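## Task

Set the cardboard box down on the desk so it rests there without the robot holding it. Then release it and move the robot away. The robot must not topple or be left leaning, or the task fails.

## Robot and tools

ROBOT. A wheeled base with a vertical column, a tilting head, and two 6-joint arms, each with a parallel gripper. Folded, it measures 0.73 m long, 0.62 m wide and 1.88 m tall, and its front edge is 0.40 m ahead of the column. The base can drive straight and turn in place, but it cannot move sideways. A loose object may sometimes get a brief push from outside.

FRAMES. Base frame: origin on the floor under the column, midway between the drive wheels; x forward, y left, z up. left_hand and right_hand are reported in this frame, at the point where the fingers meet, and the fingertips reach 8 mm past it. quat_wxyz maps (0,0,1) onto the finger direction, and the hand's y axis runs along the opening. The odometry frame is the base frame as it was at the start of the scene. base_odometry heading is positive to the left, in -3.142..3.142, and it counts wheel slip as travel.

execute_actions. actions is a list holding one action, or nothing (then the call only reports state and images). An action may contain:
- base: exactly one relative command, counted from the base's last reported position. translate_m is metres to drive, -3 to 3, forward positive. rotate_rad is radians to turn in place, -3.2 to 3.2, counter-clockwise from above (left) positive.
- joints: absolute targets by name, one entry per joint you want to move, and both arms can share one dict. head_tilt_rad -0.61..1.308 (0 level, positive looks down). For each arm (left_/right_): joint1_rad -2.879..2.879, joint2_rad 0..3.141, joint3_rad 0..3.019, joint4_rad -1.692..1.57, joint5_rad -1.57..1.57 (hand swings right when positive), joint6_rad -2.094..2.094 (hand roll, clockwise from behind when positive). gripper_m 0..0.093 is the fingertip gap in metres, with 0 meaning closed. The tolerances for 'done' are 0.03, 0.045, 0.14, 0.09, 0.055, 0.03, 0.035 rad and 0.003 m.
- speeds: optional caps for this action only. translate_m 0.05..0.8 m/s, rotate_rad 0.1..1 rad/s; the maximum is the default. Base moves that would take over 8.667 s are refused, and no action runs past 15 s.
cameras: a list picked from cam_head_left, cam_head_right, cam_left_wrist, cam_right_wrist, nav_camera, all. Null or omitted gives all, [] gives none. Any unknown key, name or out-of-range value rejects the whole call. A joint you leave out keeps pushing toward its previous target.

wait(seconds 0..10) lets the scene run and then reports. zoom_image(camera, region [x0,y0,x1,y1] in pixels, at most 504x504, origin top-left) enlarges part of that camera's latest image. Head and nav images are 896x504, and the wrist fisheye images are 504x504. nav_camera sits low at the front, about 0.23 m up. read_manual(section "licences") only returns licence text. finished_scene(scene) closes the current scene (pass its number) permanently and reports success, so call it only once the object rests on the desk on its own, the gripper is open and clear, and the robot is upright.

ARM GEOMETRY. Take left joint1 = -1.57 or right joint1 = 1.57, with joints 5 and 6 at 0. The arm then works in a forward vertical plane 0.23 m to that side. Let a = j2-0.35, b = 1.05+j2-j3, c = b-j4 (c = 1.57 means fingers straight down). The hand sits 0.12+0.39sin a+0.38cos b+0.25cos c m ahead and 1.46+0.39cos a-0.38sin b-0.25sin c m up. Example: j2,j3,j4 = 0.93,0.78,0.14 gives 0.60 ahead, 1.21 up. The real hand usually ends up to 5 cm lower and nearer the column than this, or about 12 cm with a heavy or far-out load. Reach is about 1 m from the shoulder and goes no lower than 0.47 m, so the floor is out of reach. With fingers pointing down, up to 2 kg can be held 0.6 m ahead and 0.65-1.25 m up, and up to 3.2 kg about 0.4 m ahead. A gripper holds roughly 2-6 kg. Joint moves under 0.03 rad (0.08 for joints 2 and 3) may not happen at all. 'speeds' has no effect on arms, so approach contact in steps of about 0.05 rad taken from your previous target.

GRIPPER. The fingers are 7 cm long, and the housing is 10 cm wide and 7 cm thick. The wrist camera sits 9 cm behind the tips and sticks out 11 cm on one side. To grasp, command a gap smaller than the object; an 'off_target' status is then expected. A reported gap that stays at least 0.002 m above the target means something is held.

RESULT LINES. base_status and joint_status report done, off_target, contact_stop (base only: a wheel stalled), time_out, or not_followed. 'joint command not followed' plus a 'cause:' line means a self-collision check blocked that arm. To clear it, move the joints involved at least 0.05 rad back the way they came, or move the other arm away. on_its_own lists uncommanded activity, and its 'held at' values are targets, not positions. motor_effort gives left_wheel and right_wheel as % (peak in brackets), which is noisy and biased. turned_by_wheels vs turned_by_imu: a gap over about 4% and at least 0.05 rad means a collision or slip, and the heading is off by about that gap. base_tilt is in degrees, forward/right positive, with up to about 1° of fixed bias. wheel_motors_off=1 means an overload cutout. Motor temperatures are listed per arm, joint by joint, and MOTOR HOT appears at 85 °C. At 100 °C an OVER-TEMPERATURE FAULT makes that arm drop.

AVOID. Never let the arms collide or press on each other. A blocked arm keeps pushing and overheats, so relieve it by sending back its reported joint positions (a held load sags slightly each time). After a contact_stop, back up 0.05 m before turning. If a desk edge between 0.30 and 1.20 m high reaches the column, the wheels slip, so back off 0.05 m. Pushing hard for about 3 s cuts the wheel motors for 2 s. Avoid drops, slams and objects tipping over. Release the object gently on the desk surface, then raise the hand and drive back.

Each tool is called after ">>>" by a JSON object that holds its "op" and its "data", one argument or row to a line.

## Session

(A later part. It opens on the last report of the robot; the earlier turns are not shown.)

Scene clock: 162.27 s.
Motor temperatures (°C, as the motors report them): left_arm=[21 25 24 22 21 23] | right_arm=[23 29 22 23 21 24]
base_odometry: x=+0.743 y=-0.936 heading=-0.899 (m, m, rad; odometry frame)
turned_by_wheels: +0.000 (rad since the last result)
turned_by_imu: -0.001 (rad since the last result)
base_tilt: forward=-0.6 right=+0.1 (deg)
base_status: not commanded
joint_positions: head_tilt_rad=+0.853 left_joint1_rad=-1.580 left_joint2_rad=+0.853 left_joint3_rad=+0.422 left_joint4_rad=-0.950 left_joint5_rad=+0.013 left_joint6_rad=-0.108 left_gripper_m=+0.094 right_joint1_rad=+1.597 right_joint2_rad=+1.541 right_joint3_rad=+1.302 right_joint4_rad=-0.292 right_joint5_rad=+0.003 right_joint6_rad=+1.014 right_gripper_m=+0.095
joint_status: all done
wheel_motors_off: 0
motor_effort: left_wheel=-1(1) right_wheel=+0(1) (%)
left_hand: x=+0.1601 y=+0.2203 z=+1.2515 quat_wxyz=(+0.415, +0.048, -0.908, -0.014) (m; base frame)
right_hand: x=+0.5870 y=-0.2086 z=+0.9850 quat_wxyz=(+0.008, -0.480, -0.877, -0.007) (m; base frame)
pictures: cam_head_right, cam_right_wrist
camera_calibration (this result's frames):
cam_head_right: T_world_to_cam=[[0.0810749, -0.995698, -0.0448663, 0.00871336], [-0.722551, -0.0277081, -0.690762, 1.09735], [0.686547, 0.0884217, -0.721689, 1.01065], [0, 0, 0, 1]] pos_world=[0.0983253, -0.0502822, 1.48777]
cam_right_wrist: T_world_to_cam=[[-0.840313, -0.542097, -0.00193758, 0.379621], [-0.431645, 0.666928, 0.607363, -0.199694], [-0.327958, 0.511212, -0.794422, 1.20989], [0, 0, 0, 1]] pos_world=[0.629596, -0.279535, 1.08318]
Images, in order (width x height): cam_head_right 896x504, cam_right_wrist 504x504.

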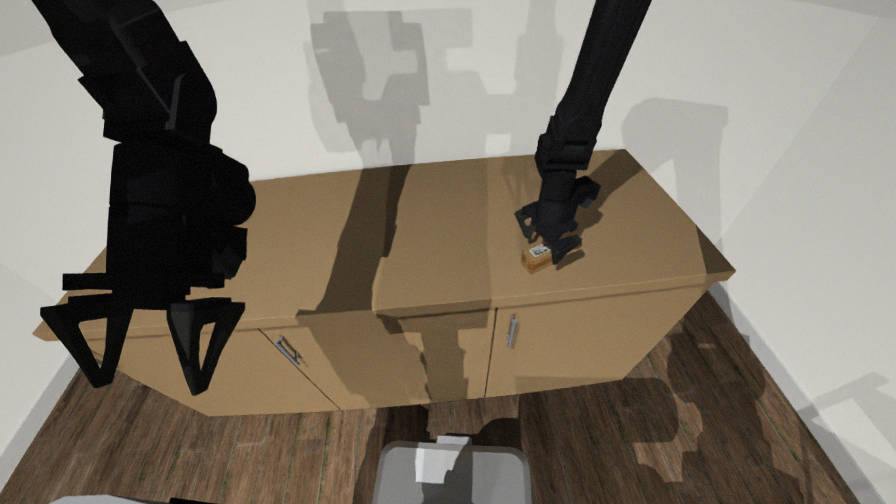

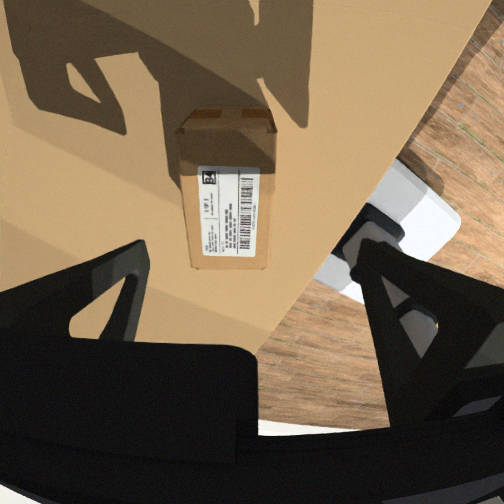

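>>> {"op": "execute_actions", "data": {
  "actions": [
    {"joints": {"right_joint2_rad": 1.68, "right_joint3_rad": 1.435, "right_joint4_rad": -0.262}}
  ],
  "cameras": ["cam_right_wrist", "cam_head_right"]
}}

Scene clock: 178.30 s.
Motor temperatures (°C, as the motors report them): left_arm=[21 25 24 22 21 23] | right_arm=[23 29 22 23 21 24]
base_odometry: x=+0.743 y=-0.936 heading=-0.899 (m, m, rad; odometry frame)
turned_by_wheels: +0.000 (rad since the last result)
turned_by_imu: -0.001 (rad since the last result)
base_tilt: forward=-0.6 right=+0.0 (deg)
base_status: not commanded
joint_positions: head_tilt_rad=+0.853 left_joint1_rad=-1.580 left_joint2_rad=+0.853 left_joint3_rad=+0.422 left_joint4_rad=-0.950 left_joint5_rad=+0.013 left_joint6_rad=-0.108 left_gripper_m=+0.094 right_joint1_rad=+1.597 right_joint2_rad=+1.601 right_joint3_rad=+1.422 right_joint4_rad=-0.282 right_joint5_rad=+0.006 right_joint6_rad=+1.018 right_gripper_m=+0.095
joint_status: all done
wheel_motors_off: 0
motor_effort: left_wheel=+1(3) right_wheel=+0(2) (%)
left_hand: x=+0.1601 y=+0.2203 z=+1.2515 quat_wxyz=(+0.415, +0.048, -0.908, -0.014) (m; base frame)
right_hand: x=+0.6341 y=-0.2080 z=+0.9711 quat_wxyz=(-0.023, -0.481, -0.876, -0.023) (m; base frame)
pictures: cam_head_right, cam_right_wrist
camera_calibration (this result's frames):
cam_head_right: T_world_to_cam=[[0.0810749, -0.995698, -0.0448663, 0.00871336], [-0.722551, -0.0277081, -0.690762, 1.09735], [0.686547, 0.0884217, -0.721689, 1.01065], [0, 0, 0, 1]] pos_world=[0.0983253, -0.0502822, 1.48777]
cam_right_wrist: T_world_to_cam=[[-0.840799, -0.537999, -0.060123, 0.477185], [-0.470016, 0.670388, 0.574165, -0.11403], [-0.268595, 0.511016, -0.816529, 1.19777], [0, 0, 0, 1]] pos_world=[0.669336, -0.278911, 1.07218]
Images, in order (width x height): cam_head_right 896x504, cam_right_wrist 504x504.

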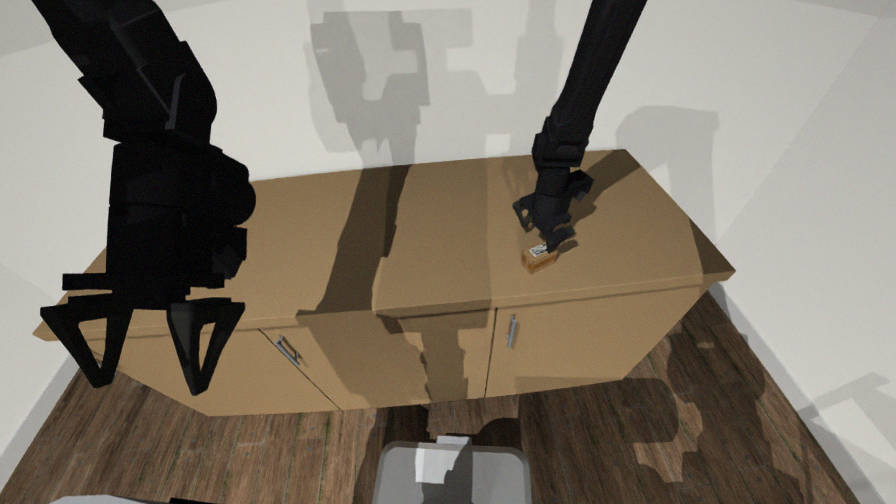

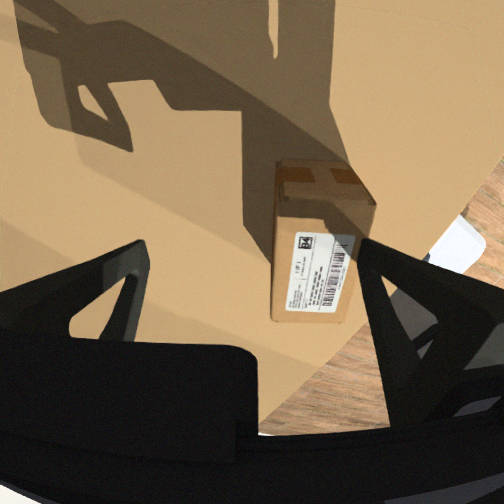

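>>> {"op": "zoom_image", "data": {
  "camera": "cam_right_wrist",
  "region": [240, 140, 440, 340]
}}

>>> {"op": "zoom_image", "data": {
  "camera": "cam_head_right",
  "region": [490, 185, 610, 285]
}}

Region (240, 140, 440, 340) of cam_right_wrist's 504x504 image, scaled by 2.520, with more detail than that image has.

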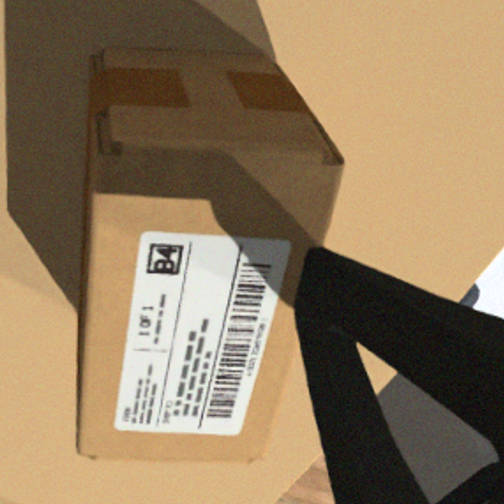

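Region (490, 185, 610, 285) of cam_head_right's 896x504 image, scaled by 4.200, with more detail than that image has.

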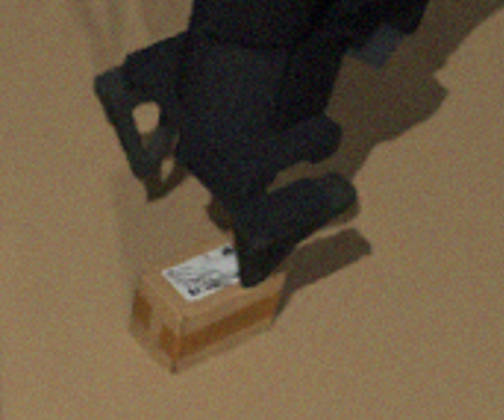

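>>> {"op": "execute_actions", "data": {
  "actions": [
    {"joints": {"right_joint2_rad": 1.54}}
  ],
  "cameras": ["cam_right_wrist", "cam_head_right"]
}}

Scene clock: 221.70 s.
Motor temperatures (°C, as the motors report them): left_arm=[21 25 24 22 21 23] | right_arm=[23 28 23 23 21 24]
base_odometry: x=+0.743 y=-0.936 heading=-0.899 (m, m, rad; odometry frame)
turned_by_wheels: +0.000 (rad since the last result)
turned_by_imu: -0.001 (rad since the last result)
base_tilt: forward=-0.4 right=+0.1 (deg)
base_status: not commanded
joint_positions: head_tilt_rad=+0.853 left_joint1_rad=-1.580 left_joint2_rad=+0.853 left_joint3_rad=+0.422 left_joint4_rad=-0.950 left_joint5_rad=+0.013 left_joint6_rad=-0.108 left_gripper_m=+0.094 right_joint1_rad=+1.597 right_joint2_rad=+1.561 right_joint3_rad=+1.422 right_joint4_rad=-0.273 right_joint5_rad=+0.003 right_joint6_rad=+1.018 right_gripper_m=+0.095
joint_status: all done
wheel_motors_off: 0
motor_effort: left_wheel=+1(1) right_wheel=+0(1) (%)
left_hand: x=+0.1601 y=+0.2203 z=+1.2515 quat_wxyz=(+0.415, +0.048, -0.908, -0.014) (m; base frame)
right_hand: x=+0.6555 y=-0.2076 z=+0.9922 quat_wxyz=(-0.044, -0.481, -0.875, -0.036) (m; base frame)
pictures: cam_head_right, cam_right_wrist
camera_calibration (this result's frames):
cam_head_right: T_world_to_cam=[[0.0810749, -0.995698, -0.0448663, 0.00871337], [-0.722551, -0.0277081, -0.690762, 1.09735], [0.686547, 0.0884217, -0.721689, 1.01065], [0, 0, 0, 1]] pos_world=[0.0983253, -0.0502822, 1.48777]
cam_right_wrist: T_world_to_cam=[[-0.837188, -0.536958, -0.103885, 0.537884], [-0.497373, 0.668495, 0.552932, -0.0777501], [-0.227455, 0.514578, -0.826725, 1.20441], [0, 0, 0, 1]] pos_world=[0.685588, -0.278965, 1.09458]
Images, in order (width x height): cam_head_right 896x504, cam_right_wrist 504x504.

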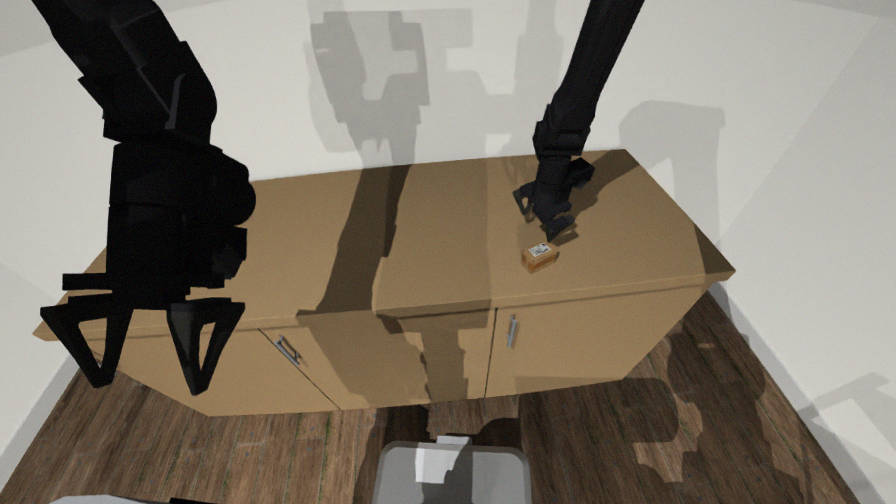

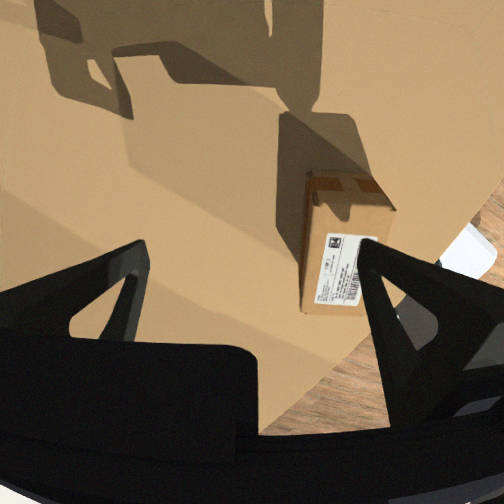

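>>> {"op": "execute_actions", "data": {
  "actions": [
    {"joints": {"right_joint2_rad": 1.655, "right_joint3_rad": 1.385}}
  ],
  "cameras": ["cam_right_wrist", "cam_head_right"]
}}

Scene clock: 236.23 s.
Motor temperatures (°C, as the motors report them): left_arm=[21 24 23 22 21 23] | right_arm=[23 30 23 23 21 24]
base_odometry: x=+0.743 y=-0.936 heading=-0.899 (m, m, rad; odometry frame)
turned_by_wheels: +0.000 (rad since the last result)
turned_by_imu: -0.001 (rad since the last result)
base_tilt: forward=-0.7 right=+0.2 (deg)
base_status: not commanded
joint_positions: head_tilt_rad=+0.853 left_joint1_rad=-1.580 left_joint2_rad=+0.853 left_joint3_rad=+0.422 left_joint4_rad=-0.950 left_joint5_rad=+0.013 left_joint6_rad=-0.108 left_gripper_m=+0.094 right_joint1_rad=+1.597 right_joint2_rad=+1.651 right_joint3_rad=+1.377 right_joint4_rad=-0.269 right_joint5_rad=+0.003 right_joint6_rad=+1.018 right_gripper_m=+0.095
joint_status: all done
wheel_motors_off: 0
motor_effort: left_wheel=+1(2) right_wheel=+0(0) (%)
left_hand: x=+0.1601 y=+0.2203 z=+1.2515 quat_wxyz=(+0.415, +0.048, -0.908, -0.014) (m; base frame)
right_hand: x=+0.5851 y=-0.2074 z=+0.9418 quat_wxyz=(+0.013, -0.481, -0.877, -0.004) (m; base frame)
pictures: cam_head_right, cam_right_wrist
camera_calibration (this result's frames):
cam_head_right: T_world_to_cam=[[0.0810749, -0.995698, -0.0448663, 0.00871338], [-0.722551, -0.0277081, -0.690762, 1.09735], [0.686547, 0.0884217, -0.721689, 1.01065], [0, 0, 0, 1]] pos_world=[0.0983253, -0.0502822, 1.48777]
cam_right_wrist: T_world_to_cam=[[-0.841907, -0.539577, 0.00702282, 0.371606], [-0.423092, 0.668121, 0.612052, -0.184275], [-0.334941, 0.512319, -0.790787, 1.17521], [0, 0, 0, 1]] pos_world=[0.628519, -0.278456, 1.03952]
Images, in order (width x height): cam_head_right 896x504, cam_right_wrist 504x504.

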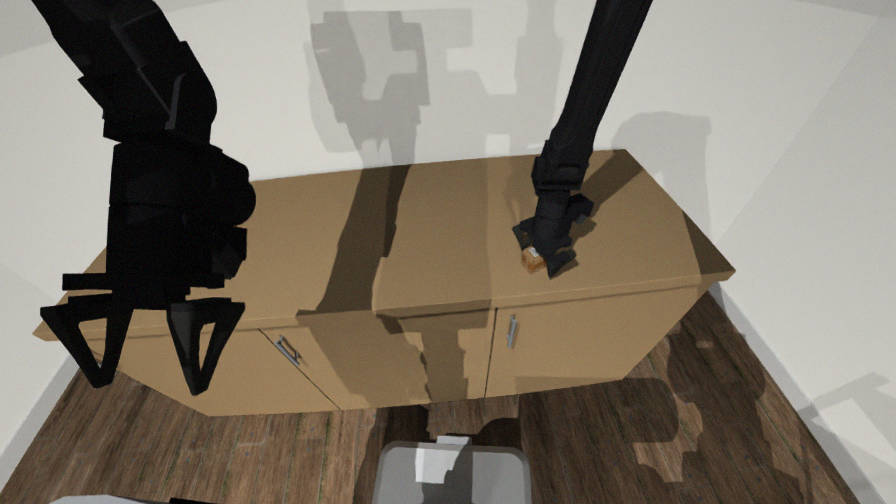

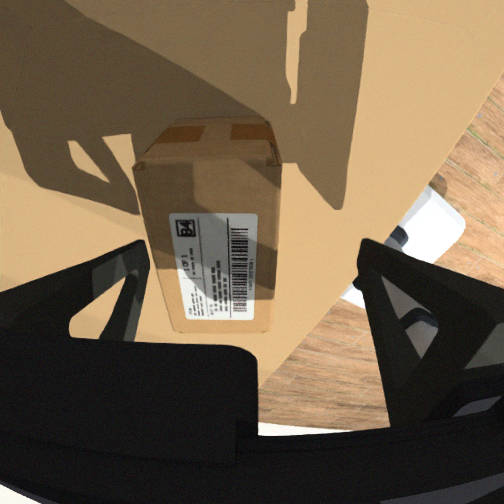

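>>> {"op": "execute_actions", "data": {
  "actions": [
    {"joints": {"right_gripper_m": 0.025}}
  ],
  "cameras": ["cam_right_wrist", "cam_head_right"]
}}

Scene clock: 244.87 s.
Motor temperatures (°C, as the motors report them): left_arm=[21 24 23 22 21 23] | right_arm=[23 30 22 23 21 24]
base_odometry: x=+0.743 y=-0.936 heading=-0.899 (m, m, rad; odometry frame)
turned_by_wheels: +0.000 (rad since the last result)
turned_by_imu: -0.001 (rad since the last result)
base_tilt: forward=-0.5 right=+0.0 (deg)
base_status: not commanded
joint_positions: head_tilt_rad=+0.853 left_joint1_rad=-1.580 left_joint2_rad=+0.853 left_joint3_rad=+0.422 left_joint4_rad=-0.950 left_joint5_rad=+0.013 left_joint6_rad=-0.108 left_gripper_m=+0.094 right_joint1_rad=+1.597 right_joint2_rad=+1.651 right_joint3_rad=+1.377 right_joint4_rad=-0.269 right_joint5_rad=+0.002 right_joint6_rad=+1.018 right_gripper_m=+0.041
joint_status: right_gripper_m off_target (ended at +0.041, target +0.025)
wheel_motors_off: 0
motor_effort: left_wheel=+0(1) right_wheel=+0(0) (%)
left_hand: x=+0.1601 y=+0.2203 z=+1.2515 quat_wxyz=(+0.415, +0.048, -0.908, -0.014) (m; base frame)
right_hand: x=+0.5851 y=-0.2072 z=+0.9418 quat_wxyz=(+0.013, -0.481, -0.877, -0.005) (m; base frame)
pictures: cam_head_right, cam_right_wrist
camera_calibration (this result's frames):
cam_head_right: T_world_to_cam=[[0.0810749, -0.995698, -0.0448663, 0.00871337], [-0.722551, -0.0277081, -0.690762, 1.09735], [0.686547, 0.0884217, -0.721689, 1.01065], [0, 0, 0, 1]] pos_world=[0.0983253, -0.0502822, 1.48777]
cam_right_wrist: T_world_to_cam=[[-0.841918, -0.539567, 0.00641871, 0.372288], [-0.423069, 0.667429, 0.612822, -0.185293], [-0.334943, 0.513231, -0.790195, 1.17475], [0, 0, 0, 1]] pos_world=[0.628517, -0.278372, 1.03944]
Images, in order (width x height): cam_head_right 896x504, cam_right_wrist 504x504.

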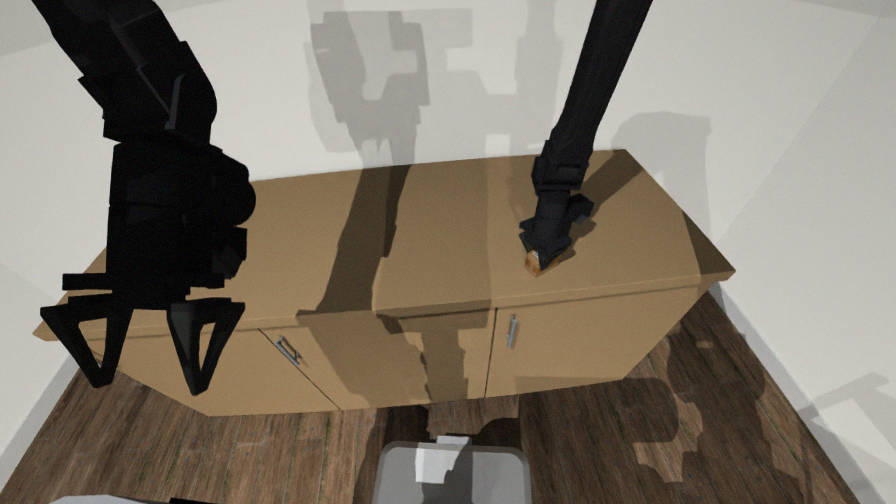

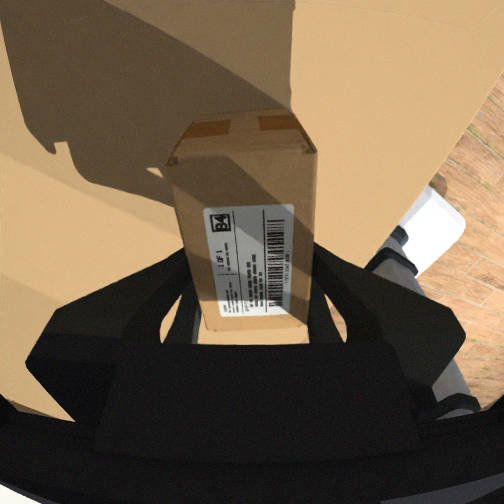

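>>> {"op": "execute_actions", "data": {
  "actions": [],
  "cameras": ["cam_left_wrist"]
}}

>>> {"op": "zoom_image", "data": {
  "camera": "cam_left_wrist",
  "region": [150, 130, 360, 270]
}}

Scene clock: 248.17 s.
Motor temperatures (°C, as the motors report them): left_arm=[21 24 23 22 21 23] | right_arm=[23 30 22 23 21 24]
base_odometry: x=+0.743 y=-0.936 heading=-0.899 (m, m, rad; odometry frame)
turned_by_wheels: +0.000 (rad since the last result)
turned_by_imu: +0.000 (rad since the last result)
base_tilt: forward=-0.5 right=+0.1 (deg)
base_status: not commanded
joint_positions: head_tilt_rad=+0.853 left_joint1_rad=-1.580 left_joint2_rad=+0.853 left_joint3_rad=+0.422 left_joint4_rad=-0.950 left_joint5_rad=+0.013 left_joint6_rad=-0.108 left_gripper_m=+0.094 right_joint1_rad=+1.597 right_joint2_rad=+1.651 right_joint3_rad=+1.377 right_joint4_rad=-0.269 right_joint5_rad=+0.002 right_joint6_rad=+1.018 right_gripper_m=+0.041
joint_status: right_gripper_m off_target (ended at +0.041, target +0.025)
wheel_motors_off: 0
motor_effort: left_wheel=+1(1) right_wheel=+0(0) (%)
left_hand: x=+0.1601 y=+0.2203 z=+1.2515 quat_wxyz=(+0.415, +0.048, -0.908, -0.014) (m; base frame)
right_hand: x=+0.5851 y=-0.2072 z=+0.9418 quat_wxyz=(+0.013, -0.481, -0.877, -0.005) (m; base frame)
pictures: cam_left_wrist
camera_calibration (this result's frames):
cam_left_wrist: T_world_to_cam=[[0.0791557, -0.994925, -0.0621122, 0.289534], [-0.089657, -0.0691606, 0.993569, -1.20928], [-0.992822, -0.0730778, -0.0946765, 0.421249], [0, 0, 0, 1]] pos_world=[0.286887, 0.235214, 1.25937]
Images, in order (width x height): cam_left_wrist 504x504.

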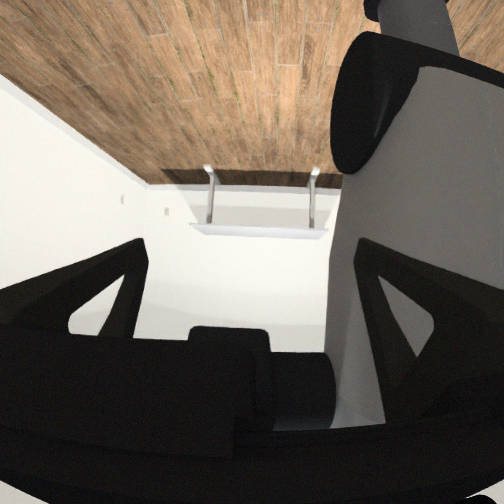

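Region (150, 130, 360, 270) of cam_left_wrist's 504x504 image, scaled by 2.400, with more detail than that image has.

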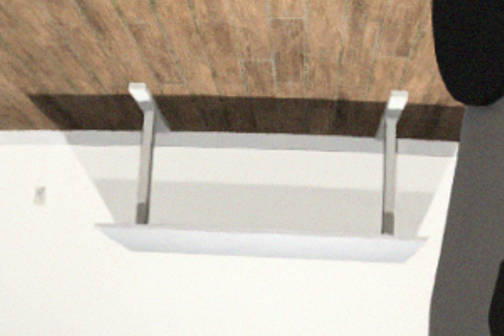

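>>> {"op": "execute_actions", "data": {
  "actions": [
    {"base": {"rotate_rad": -3.02}, "joints": {"right_joint2_rad": 1.5, "head_tilt_rad": 0.5}}
  ]
}}

Scene clock: 294.43 s.
Motor temperatures (°C, as the motors report them): left_arm=[21 24 23 22 21 23] | right_arm=[23 30 22 23 21 24]
base_odometry: x=+0.743 y=-0.936 heading=+2.364 (m, m, rad; odometry frame)
turned_by_wheels: -3.019 (rad since the last result)
turned_by_imu: -3.002 (rad since the last result)
base_tilt: forward=-0.7 right=+0.1 (deg)
base_status: done
joint_positions: head_tilt_rad=+0.518 left_joint1_rad=-1.580 left_joint2_rad=+0.853 left_joint3_rad=+0.422 left_joint4_rad=-0.950 left_joint5_rad=+0.013 left_joint6_rad=-0.108 left_gripper_m=+0.094 right_joint1_rad=+1.599 right_joint2_rad=+1.488 right_joint3_rad=+1.383 right_joint4_rad=-0.265 right_joint5_rad=+0.001 right_joint6_rad=+1.018 right_gripper_m=+0.042
joint_status: all done
wheel_motors_off: 0
motor_effort: left_wheel=+1(37) right_wheel=-2(33) (%)
left_hand: x=+0.1601 y=+0.2203 z=+1.2515 quat_wxyz=(+0.415, +0.048, -0.908, -0.014) (m; base frame)
right_hand: x=+0.6662 y=-0.2066 z=+1.0242 quat_wxyz=(-0.061, -0.480, -0.874, -0.048) (m; base frame)
pictures: cam_head_left, cam_head_right, cam_left_wrist, cam_right_wrist, nav_camera
camera_calibration (this result's frames):
cam_head_left: T_world_to_cam=[[0.080764, -0.996362, -0.0271989, 0.0701421], [-0.460068, -0.0130576, -0.887788, 1.38727], [0.884203, 0.0842146, -0.459449, 0.594233], [0, 0, 0, 1]] pos_world=[0.107153, 0.0379583, 1.50653]
cam_head_right: T_world_to_cam=[[0.0913094, -0.995698, -0.0157708, -0.0366054], [-0.455806, -0.0277081, -0.889648, 1.3903], [0.885383, 0.0884217, -0.456375, 0.592126], [0, 0, 0, 1]] pos_world=[0.112789, -0.0502822, 1.50653]
cam_left_wrist: T_world_to_cam=[[0.0791557, -0.994925, -0.0621122, 0.289534], [-0.089657, -0.0691606, 0.993569, -1.20928], [-0.992822, -0.0730778, -0.0946765, 0.421249], [0, 0, 0, 1]] pos_world=[0.286887, 0.235214, 1.25937]
cam_right_wrist: T_world_to_cam=[[-0.832135, -0.53666, -0.139812, 0.584214], [-0.519517, 0.666142, 0.535123, -0.0582808], [-0.194045, 0.51793, -0.833124, 1.21777], [0, 0, 0, 1]] pos_world=[0.69217, -0.278374, 1.12742]
Images, in order (width x height): cam_head_left 896x504, cam_head_right 896x504, cam_left_wrist 504x504, cam_right_wrist 504x504, nav_camera 896x504.

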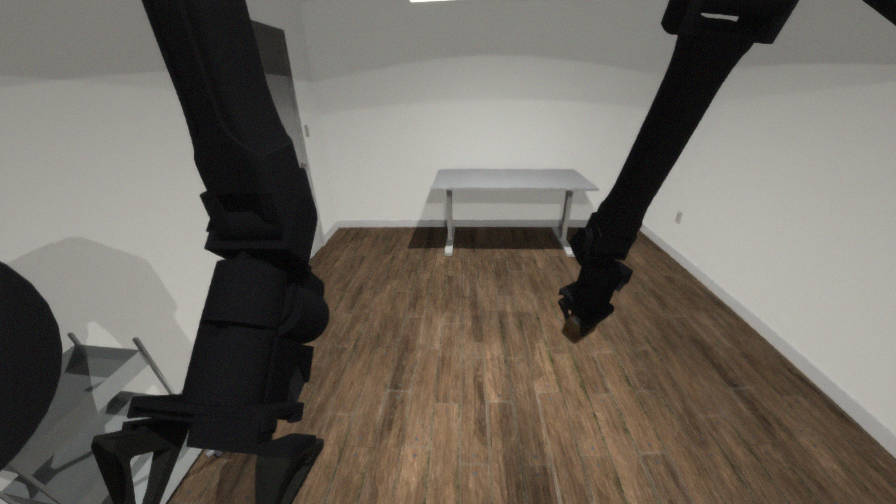

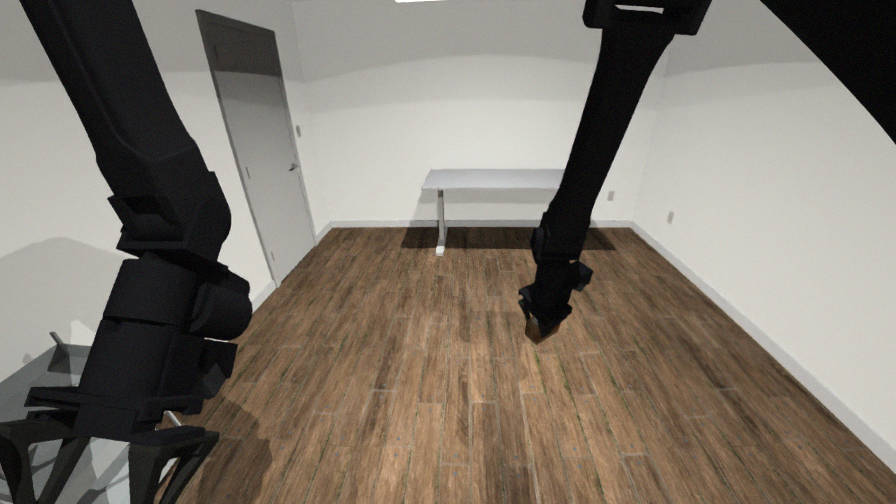

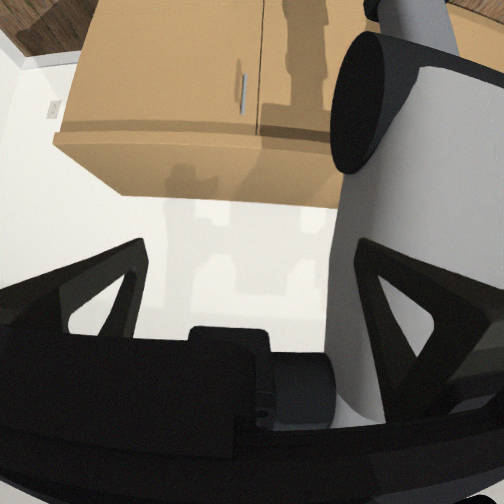

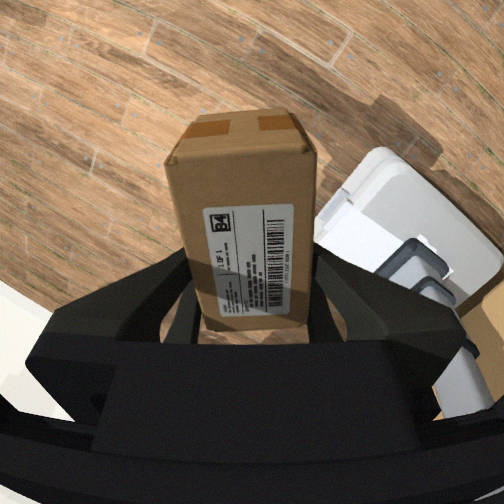

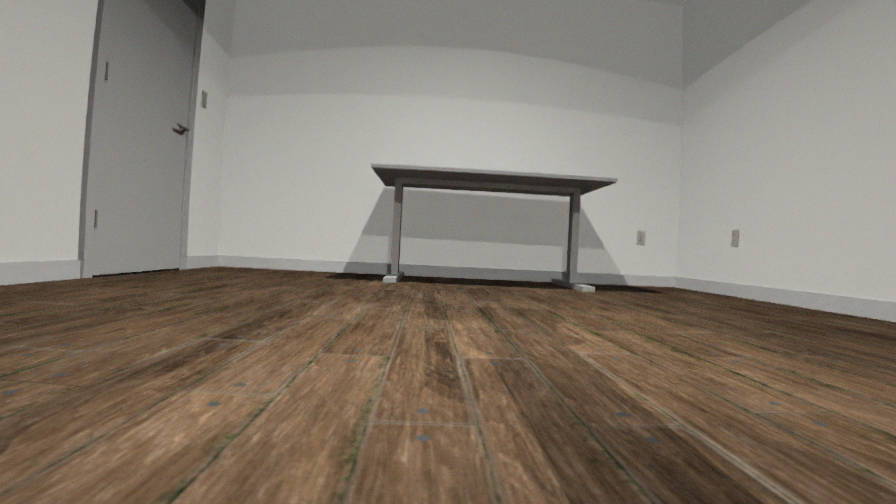

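>>> {"op": "zoom_image", "data": {
  "camera": "cam_head_left",
  "region": [410, 150, 620, 270]
}}

>>> {"op": "zoom_image", "data": {
  "camera": "nav_camera",
  "region": [350, 150, 640, 310]
}}

>>> {"op": "zoom_image", "data": {
  "camera": "cam_head_right",
  "region": [400, 150, 610, 270]
}}

Region (410, 150, 620, 270) of cam_head_left's 896x504 image, scaled by 2.400, with more detail than that image has; it fills the top 288 rows of this view, and the rest is white.

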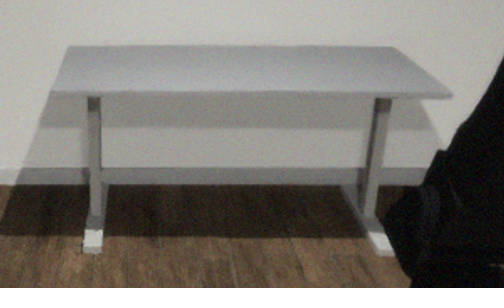

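Region (350, 150, 640, 310) of nav_camera's 896x504 image, scaled by 1.738, with more detail than that image has; it fills the top 278 rows of this view, and the rest is white.

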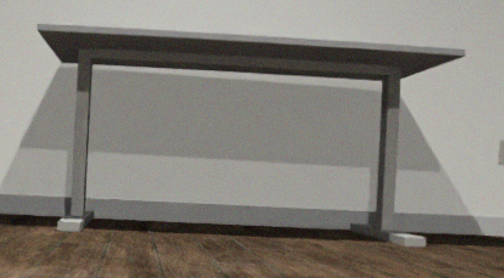

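Region (400, 150, 610, 270) of cam_head_right's 896x504 image, scaled by 2.400, with more detail than that image has; it fills the top 288 rows of this view, and the rest is white.

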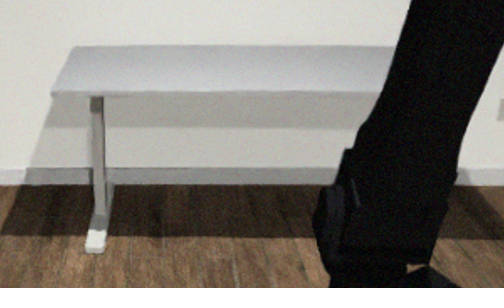

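>>> {"op": "execute_actions", "data": {
  "actions": [
    {"base": {"translate_m": 2.42}, "joints": {"right_joint2_rad": 1.99, "right_joint3_rad": 1.8, "right_joint4_rad": -0.325, "head_tilt_rad": 0.9}}
  ]
}}

Scene clock: 325.67 s.
Motor temperatures (°C, as the motors report them): left_arm=[21 24 23 22 21 23] | right_arm=[23 31 23 23 21 24]
base_odometry: x=-0.982 y=+0.762 heading=+2.364 (m, m, rad; odometry frame)
turned_by_wheels: +0.000 (rad since the last result)
turned_by_imu: +0.000 (rad since the last result)
base_tilt: forward=-0.5 right=+0.2 (deg)
base_status: done
joint_positions: head_tilt_rad=+0.902 left_joint1_rad=-1.580 left_joint2_rad=+0.853 left_joint3_rad=+0.424 left_joint4_rad=-0.950 left_joint5_rad=+0.013 left_joint6_rad=-0.108 left_gripper_m=+0.094 right_joint1_rad=+1.599 right_joint2_rad=+2.012 right_joint3_rad=+1.793 right_joint4_rad=-0.326 right_joint5_rad=+0.001 right_joint6_rad=+1.018 right_gripper_m=+0.042
joint_status: all done
wheel_motors_off: 0
motor_effort: left_wheel=+1(51) right_wheel=+0(34) (%)
left_hand: x=+0.1614 y=+0.2203 z=+1.2511 quat_wxyz=(+0.414, +0.048, -0.909, -0.014) (m; base frame)
right_hand: x=+0.6161 y=-0.2020 z=+0.8098 quat_wxyz=(+0.015, -0.481, -0.877, -0.005) (m; base frame)
pictures: cam_head_left, cam_head_right, cam_left_wrist, cam_right_wrist, nav_camera
camera_calibration (this result's frames):
cam_head_left: T_world_to_cam=[[0.0647248, -0.996362, -0.0554374, 0.114431], [-0.75878, -0.0130576, -0.651216, 1.03789], [0.648123, 0.0842146, -0.756865, 1.06406], [0, 0, 0, 1]] pos_world=[0.0904826, 0.0379583, 1.48758]
cam_head_right: T_world_to_cam=[[0.0787797, -0.995698, -0.0487842, 0.0148616], [-0.755523, -0.0277081, -0.654536, 1.04321], [0.650368, 0.0884217, -0.754455, 1.06292], [0, 0, 0, 1]] pos_world=[0.0957089, -0.0502822, 1.48547]
cam_left_wrist: T_world_to_cam=[[0.0793152, -0.994925, -0.0619207, 0.289141], [-0.0919296, -0.069152, 0.993361, -1.20821], [-0.992602, -0.0730963, -0.0969478, 0.425256], [0, 0, 0, 1]] pos_world=[0.288107, 0.235208, 1.25932]
cam_right_wrist: T_world_to_cam=[[-0.841358, -0.540427, 0.00739047, 0.400719], [-0.422091, 0.665545, 0.61554, -0.0979315], [-0.337573, 0.51477, -0.788071, 1.07841], [0, 0, 0, 1]] pos_world=[0.659854, -0.273394, 0.907181]
Images, in order (width x height): cam_head_left 896x504, cam_head_right 896x504, cam_left_wrist 504x504, cam_right_wrist 504x504, nav_camera 896x504.

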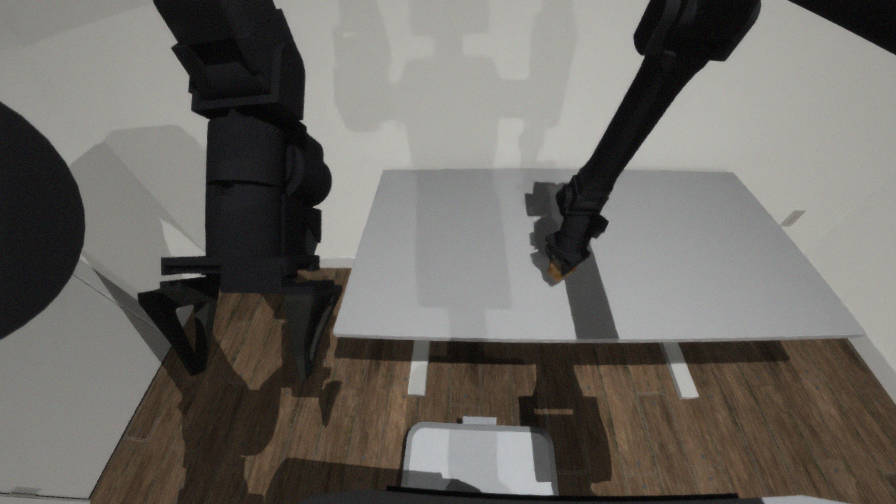

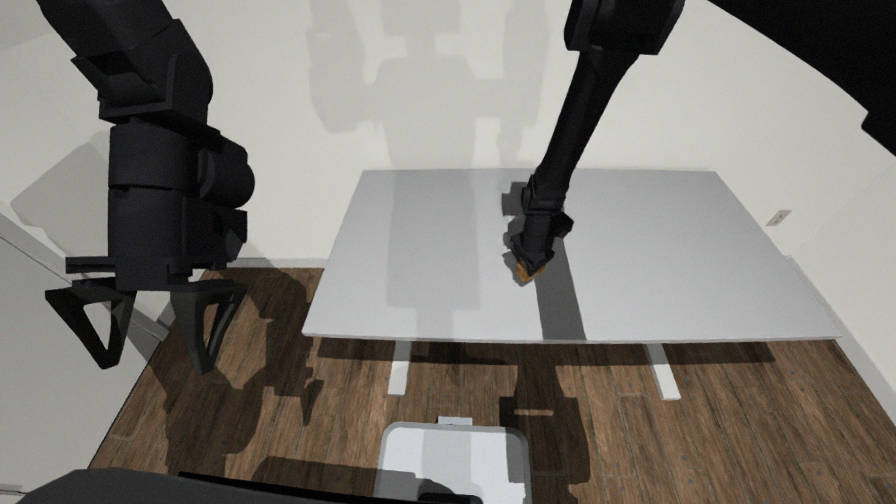

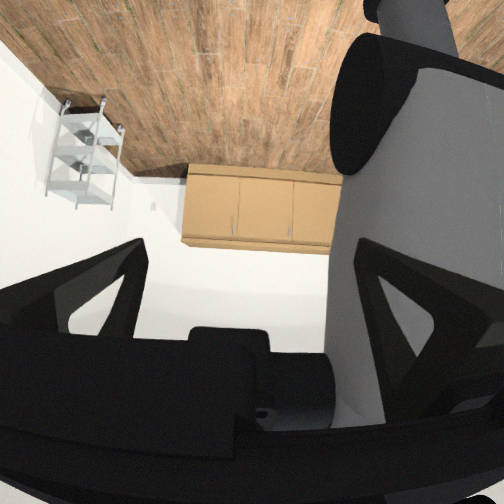

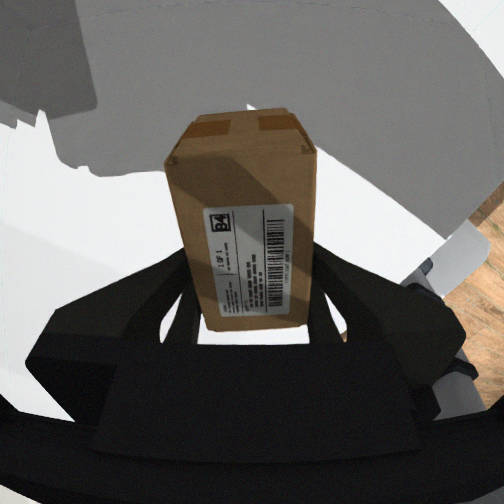

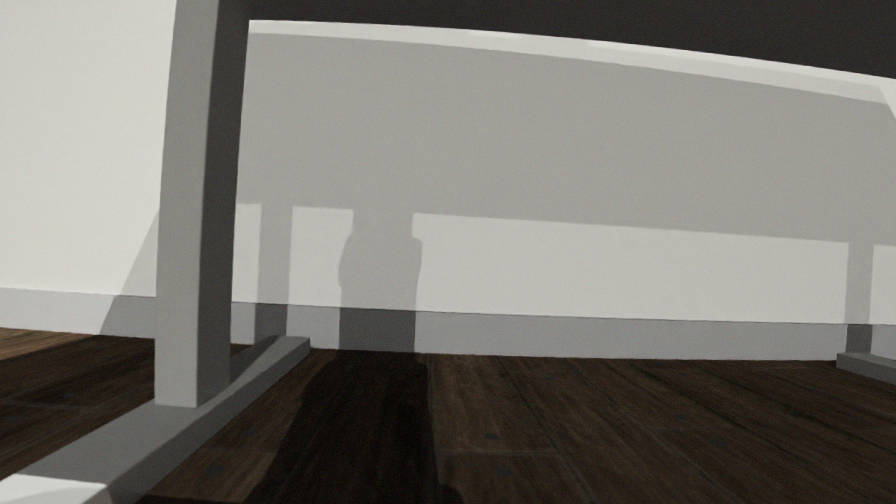

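>>> {"op": "zoom_image", "data": {
  "camera": "cam_head_left",
  "region": [510, 220, 630, 310]
}}

>>> {"op": "zoom_image", "data": {
  "camera": "cam_head_right",
  "region": [480, 220, 600, 310]
}}

Region (510, 220, 630, 310) of cam_head_left's 896x504 image, scaled by 4.200, with more detail than that image has; it fills the top 378 rows of this view, and the rest is white.

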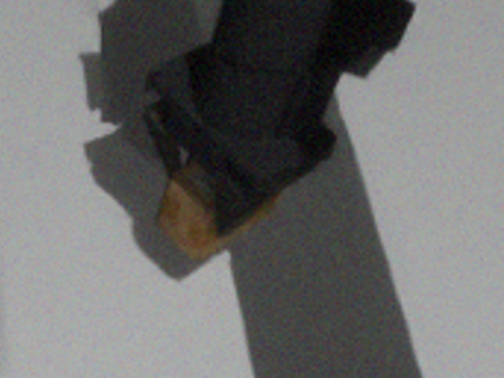

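Region (480, 220, 600, 310) of cam_head_right's 896x504 image, scaled by 4.200, with more detail than that image has; it fills the top 378 rows of this view, and the rest is white.

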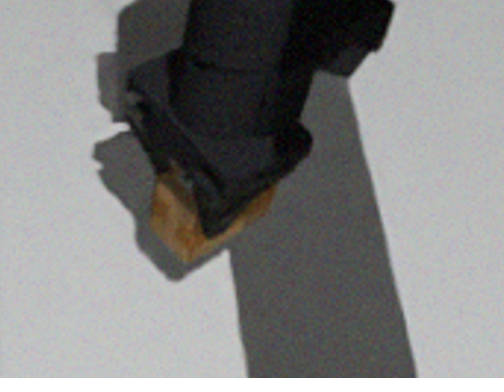

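>>> {"op": "zoom_image", "data": {
  "camera": "cam_head_left",
  "region": [530, 250, 590, 300]
}}

>>> {"op": "zoom_image", "data": {
  "camera": "cam_head_left",
  "region": [320, 310, 480, 410]
}}

>>> {"op": "zoom_image", "data": {
  "camera": "cam_right_wrist",
  "region": [0, 60, 360, 260]
}}

Region (530, 250, 590, 300) of cam_head_left's 896x504 image, scaled by 8.400, with more detail than that image has.

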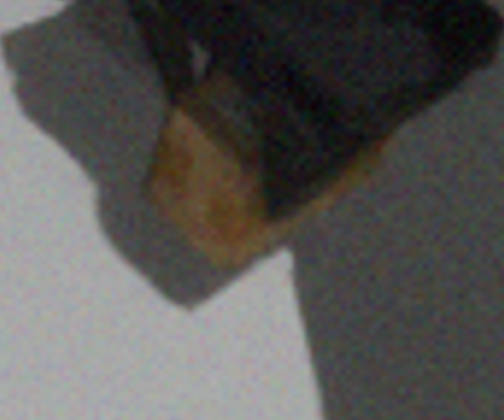

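Region (320, 310, 480, 410) of cam_head_left's 896x504 image, scaled by 3.150, with more detail than that image has; it fills the top 315 rows of this view, and the rest is white.

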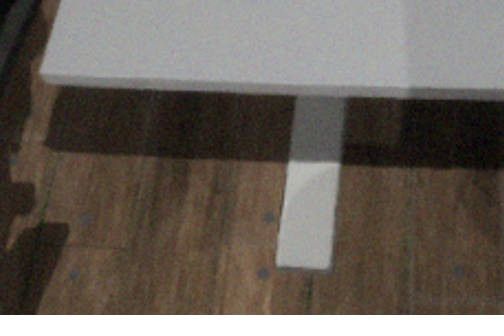

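Region (0, 60, 360, 260) of cam_right_wrist's 504x504 image, scaled by 1.400, with more detail than that image has.

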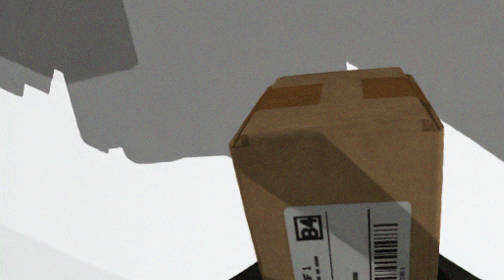

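>>> {"op": "zoom_image", "data": {
  "camera": "cam_head_left",
  "region": [740, 310, 896, 400]
}}

>>> {"op": "zoom_image", "data": {
  "camera": "cam_head_right",
  "region": [720, 310, 876, 400]
}}

>>> {"op": "zoom_image", "data": {
  "camera": "cam_head_right",
  "region": [290, 310, 446, 400]
}}

>>> {"op": "zoom_image", "data": {
  "camera": "cam_head_right",
  "region": [498, 250, 558, 300]
}}

Region (740, 310, 896, 400) of cam_head_left's 896x504 image, scaled by 3.231, with more detail than that image has; it fills the top 291 rows of this view, and the rest is white.

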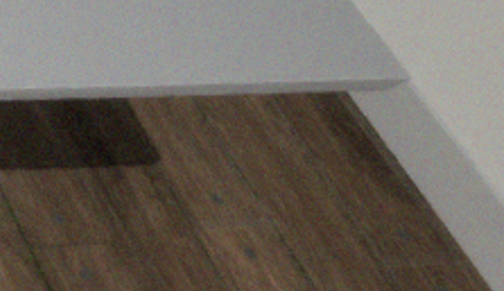

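Region (720, 310, 876, 400) of cam_head_right's 896x504 image, scaled by 3.231, with more detail than that image has; it fills the top 291 rows of this view, and the rest is white.

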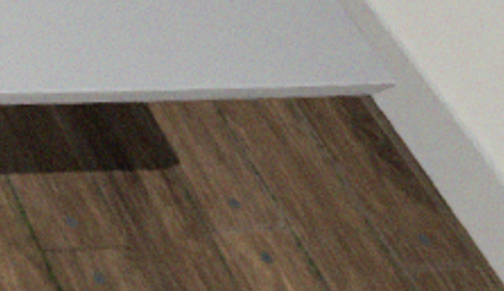

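Region (290, 310, 446, 400) of cam_head_right's 896x504 image, scaled by 3.231, with more detail than that image has; it fills the top 291 rows of this view, and the rest is white.

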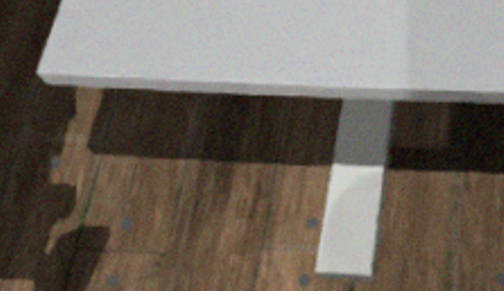

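Region (498, 250, 558, 300) of cam_head_right's 896x504 image, scaled by 8.400, with more detail than that image has.

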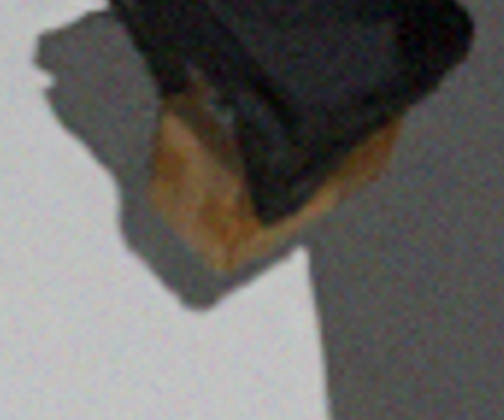

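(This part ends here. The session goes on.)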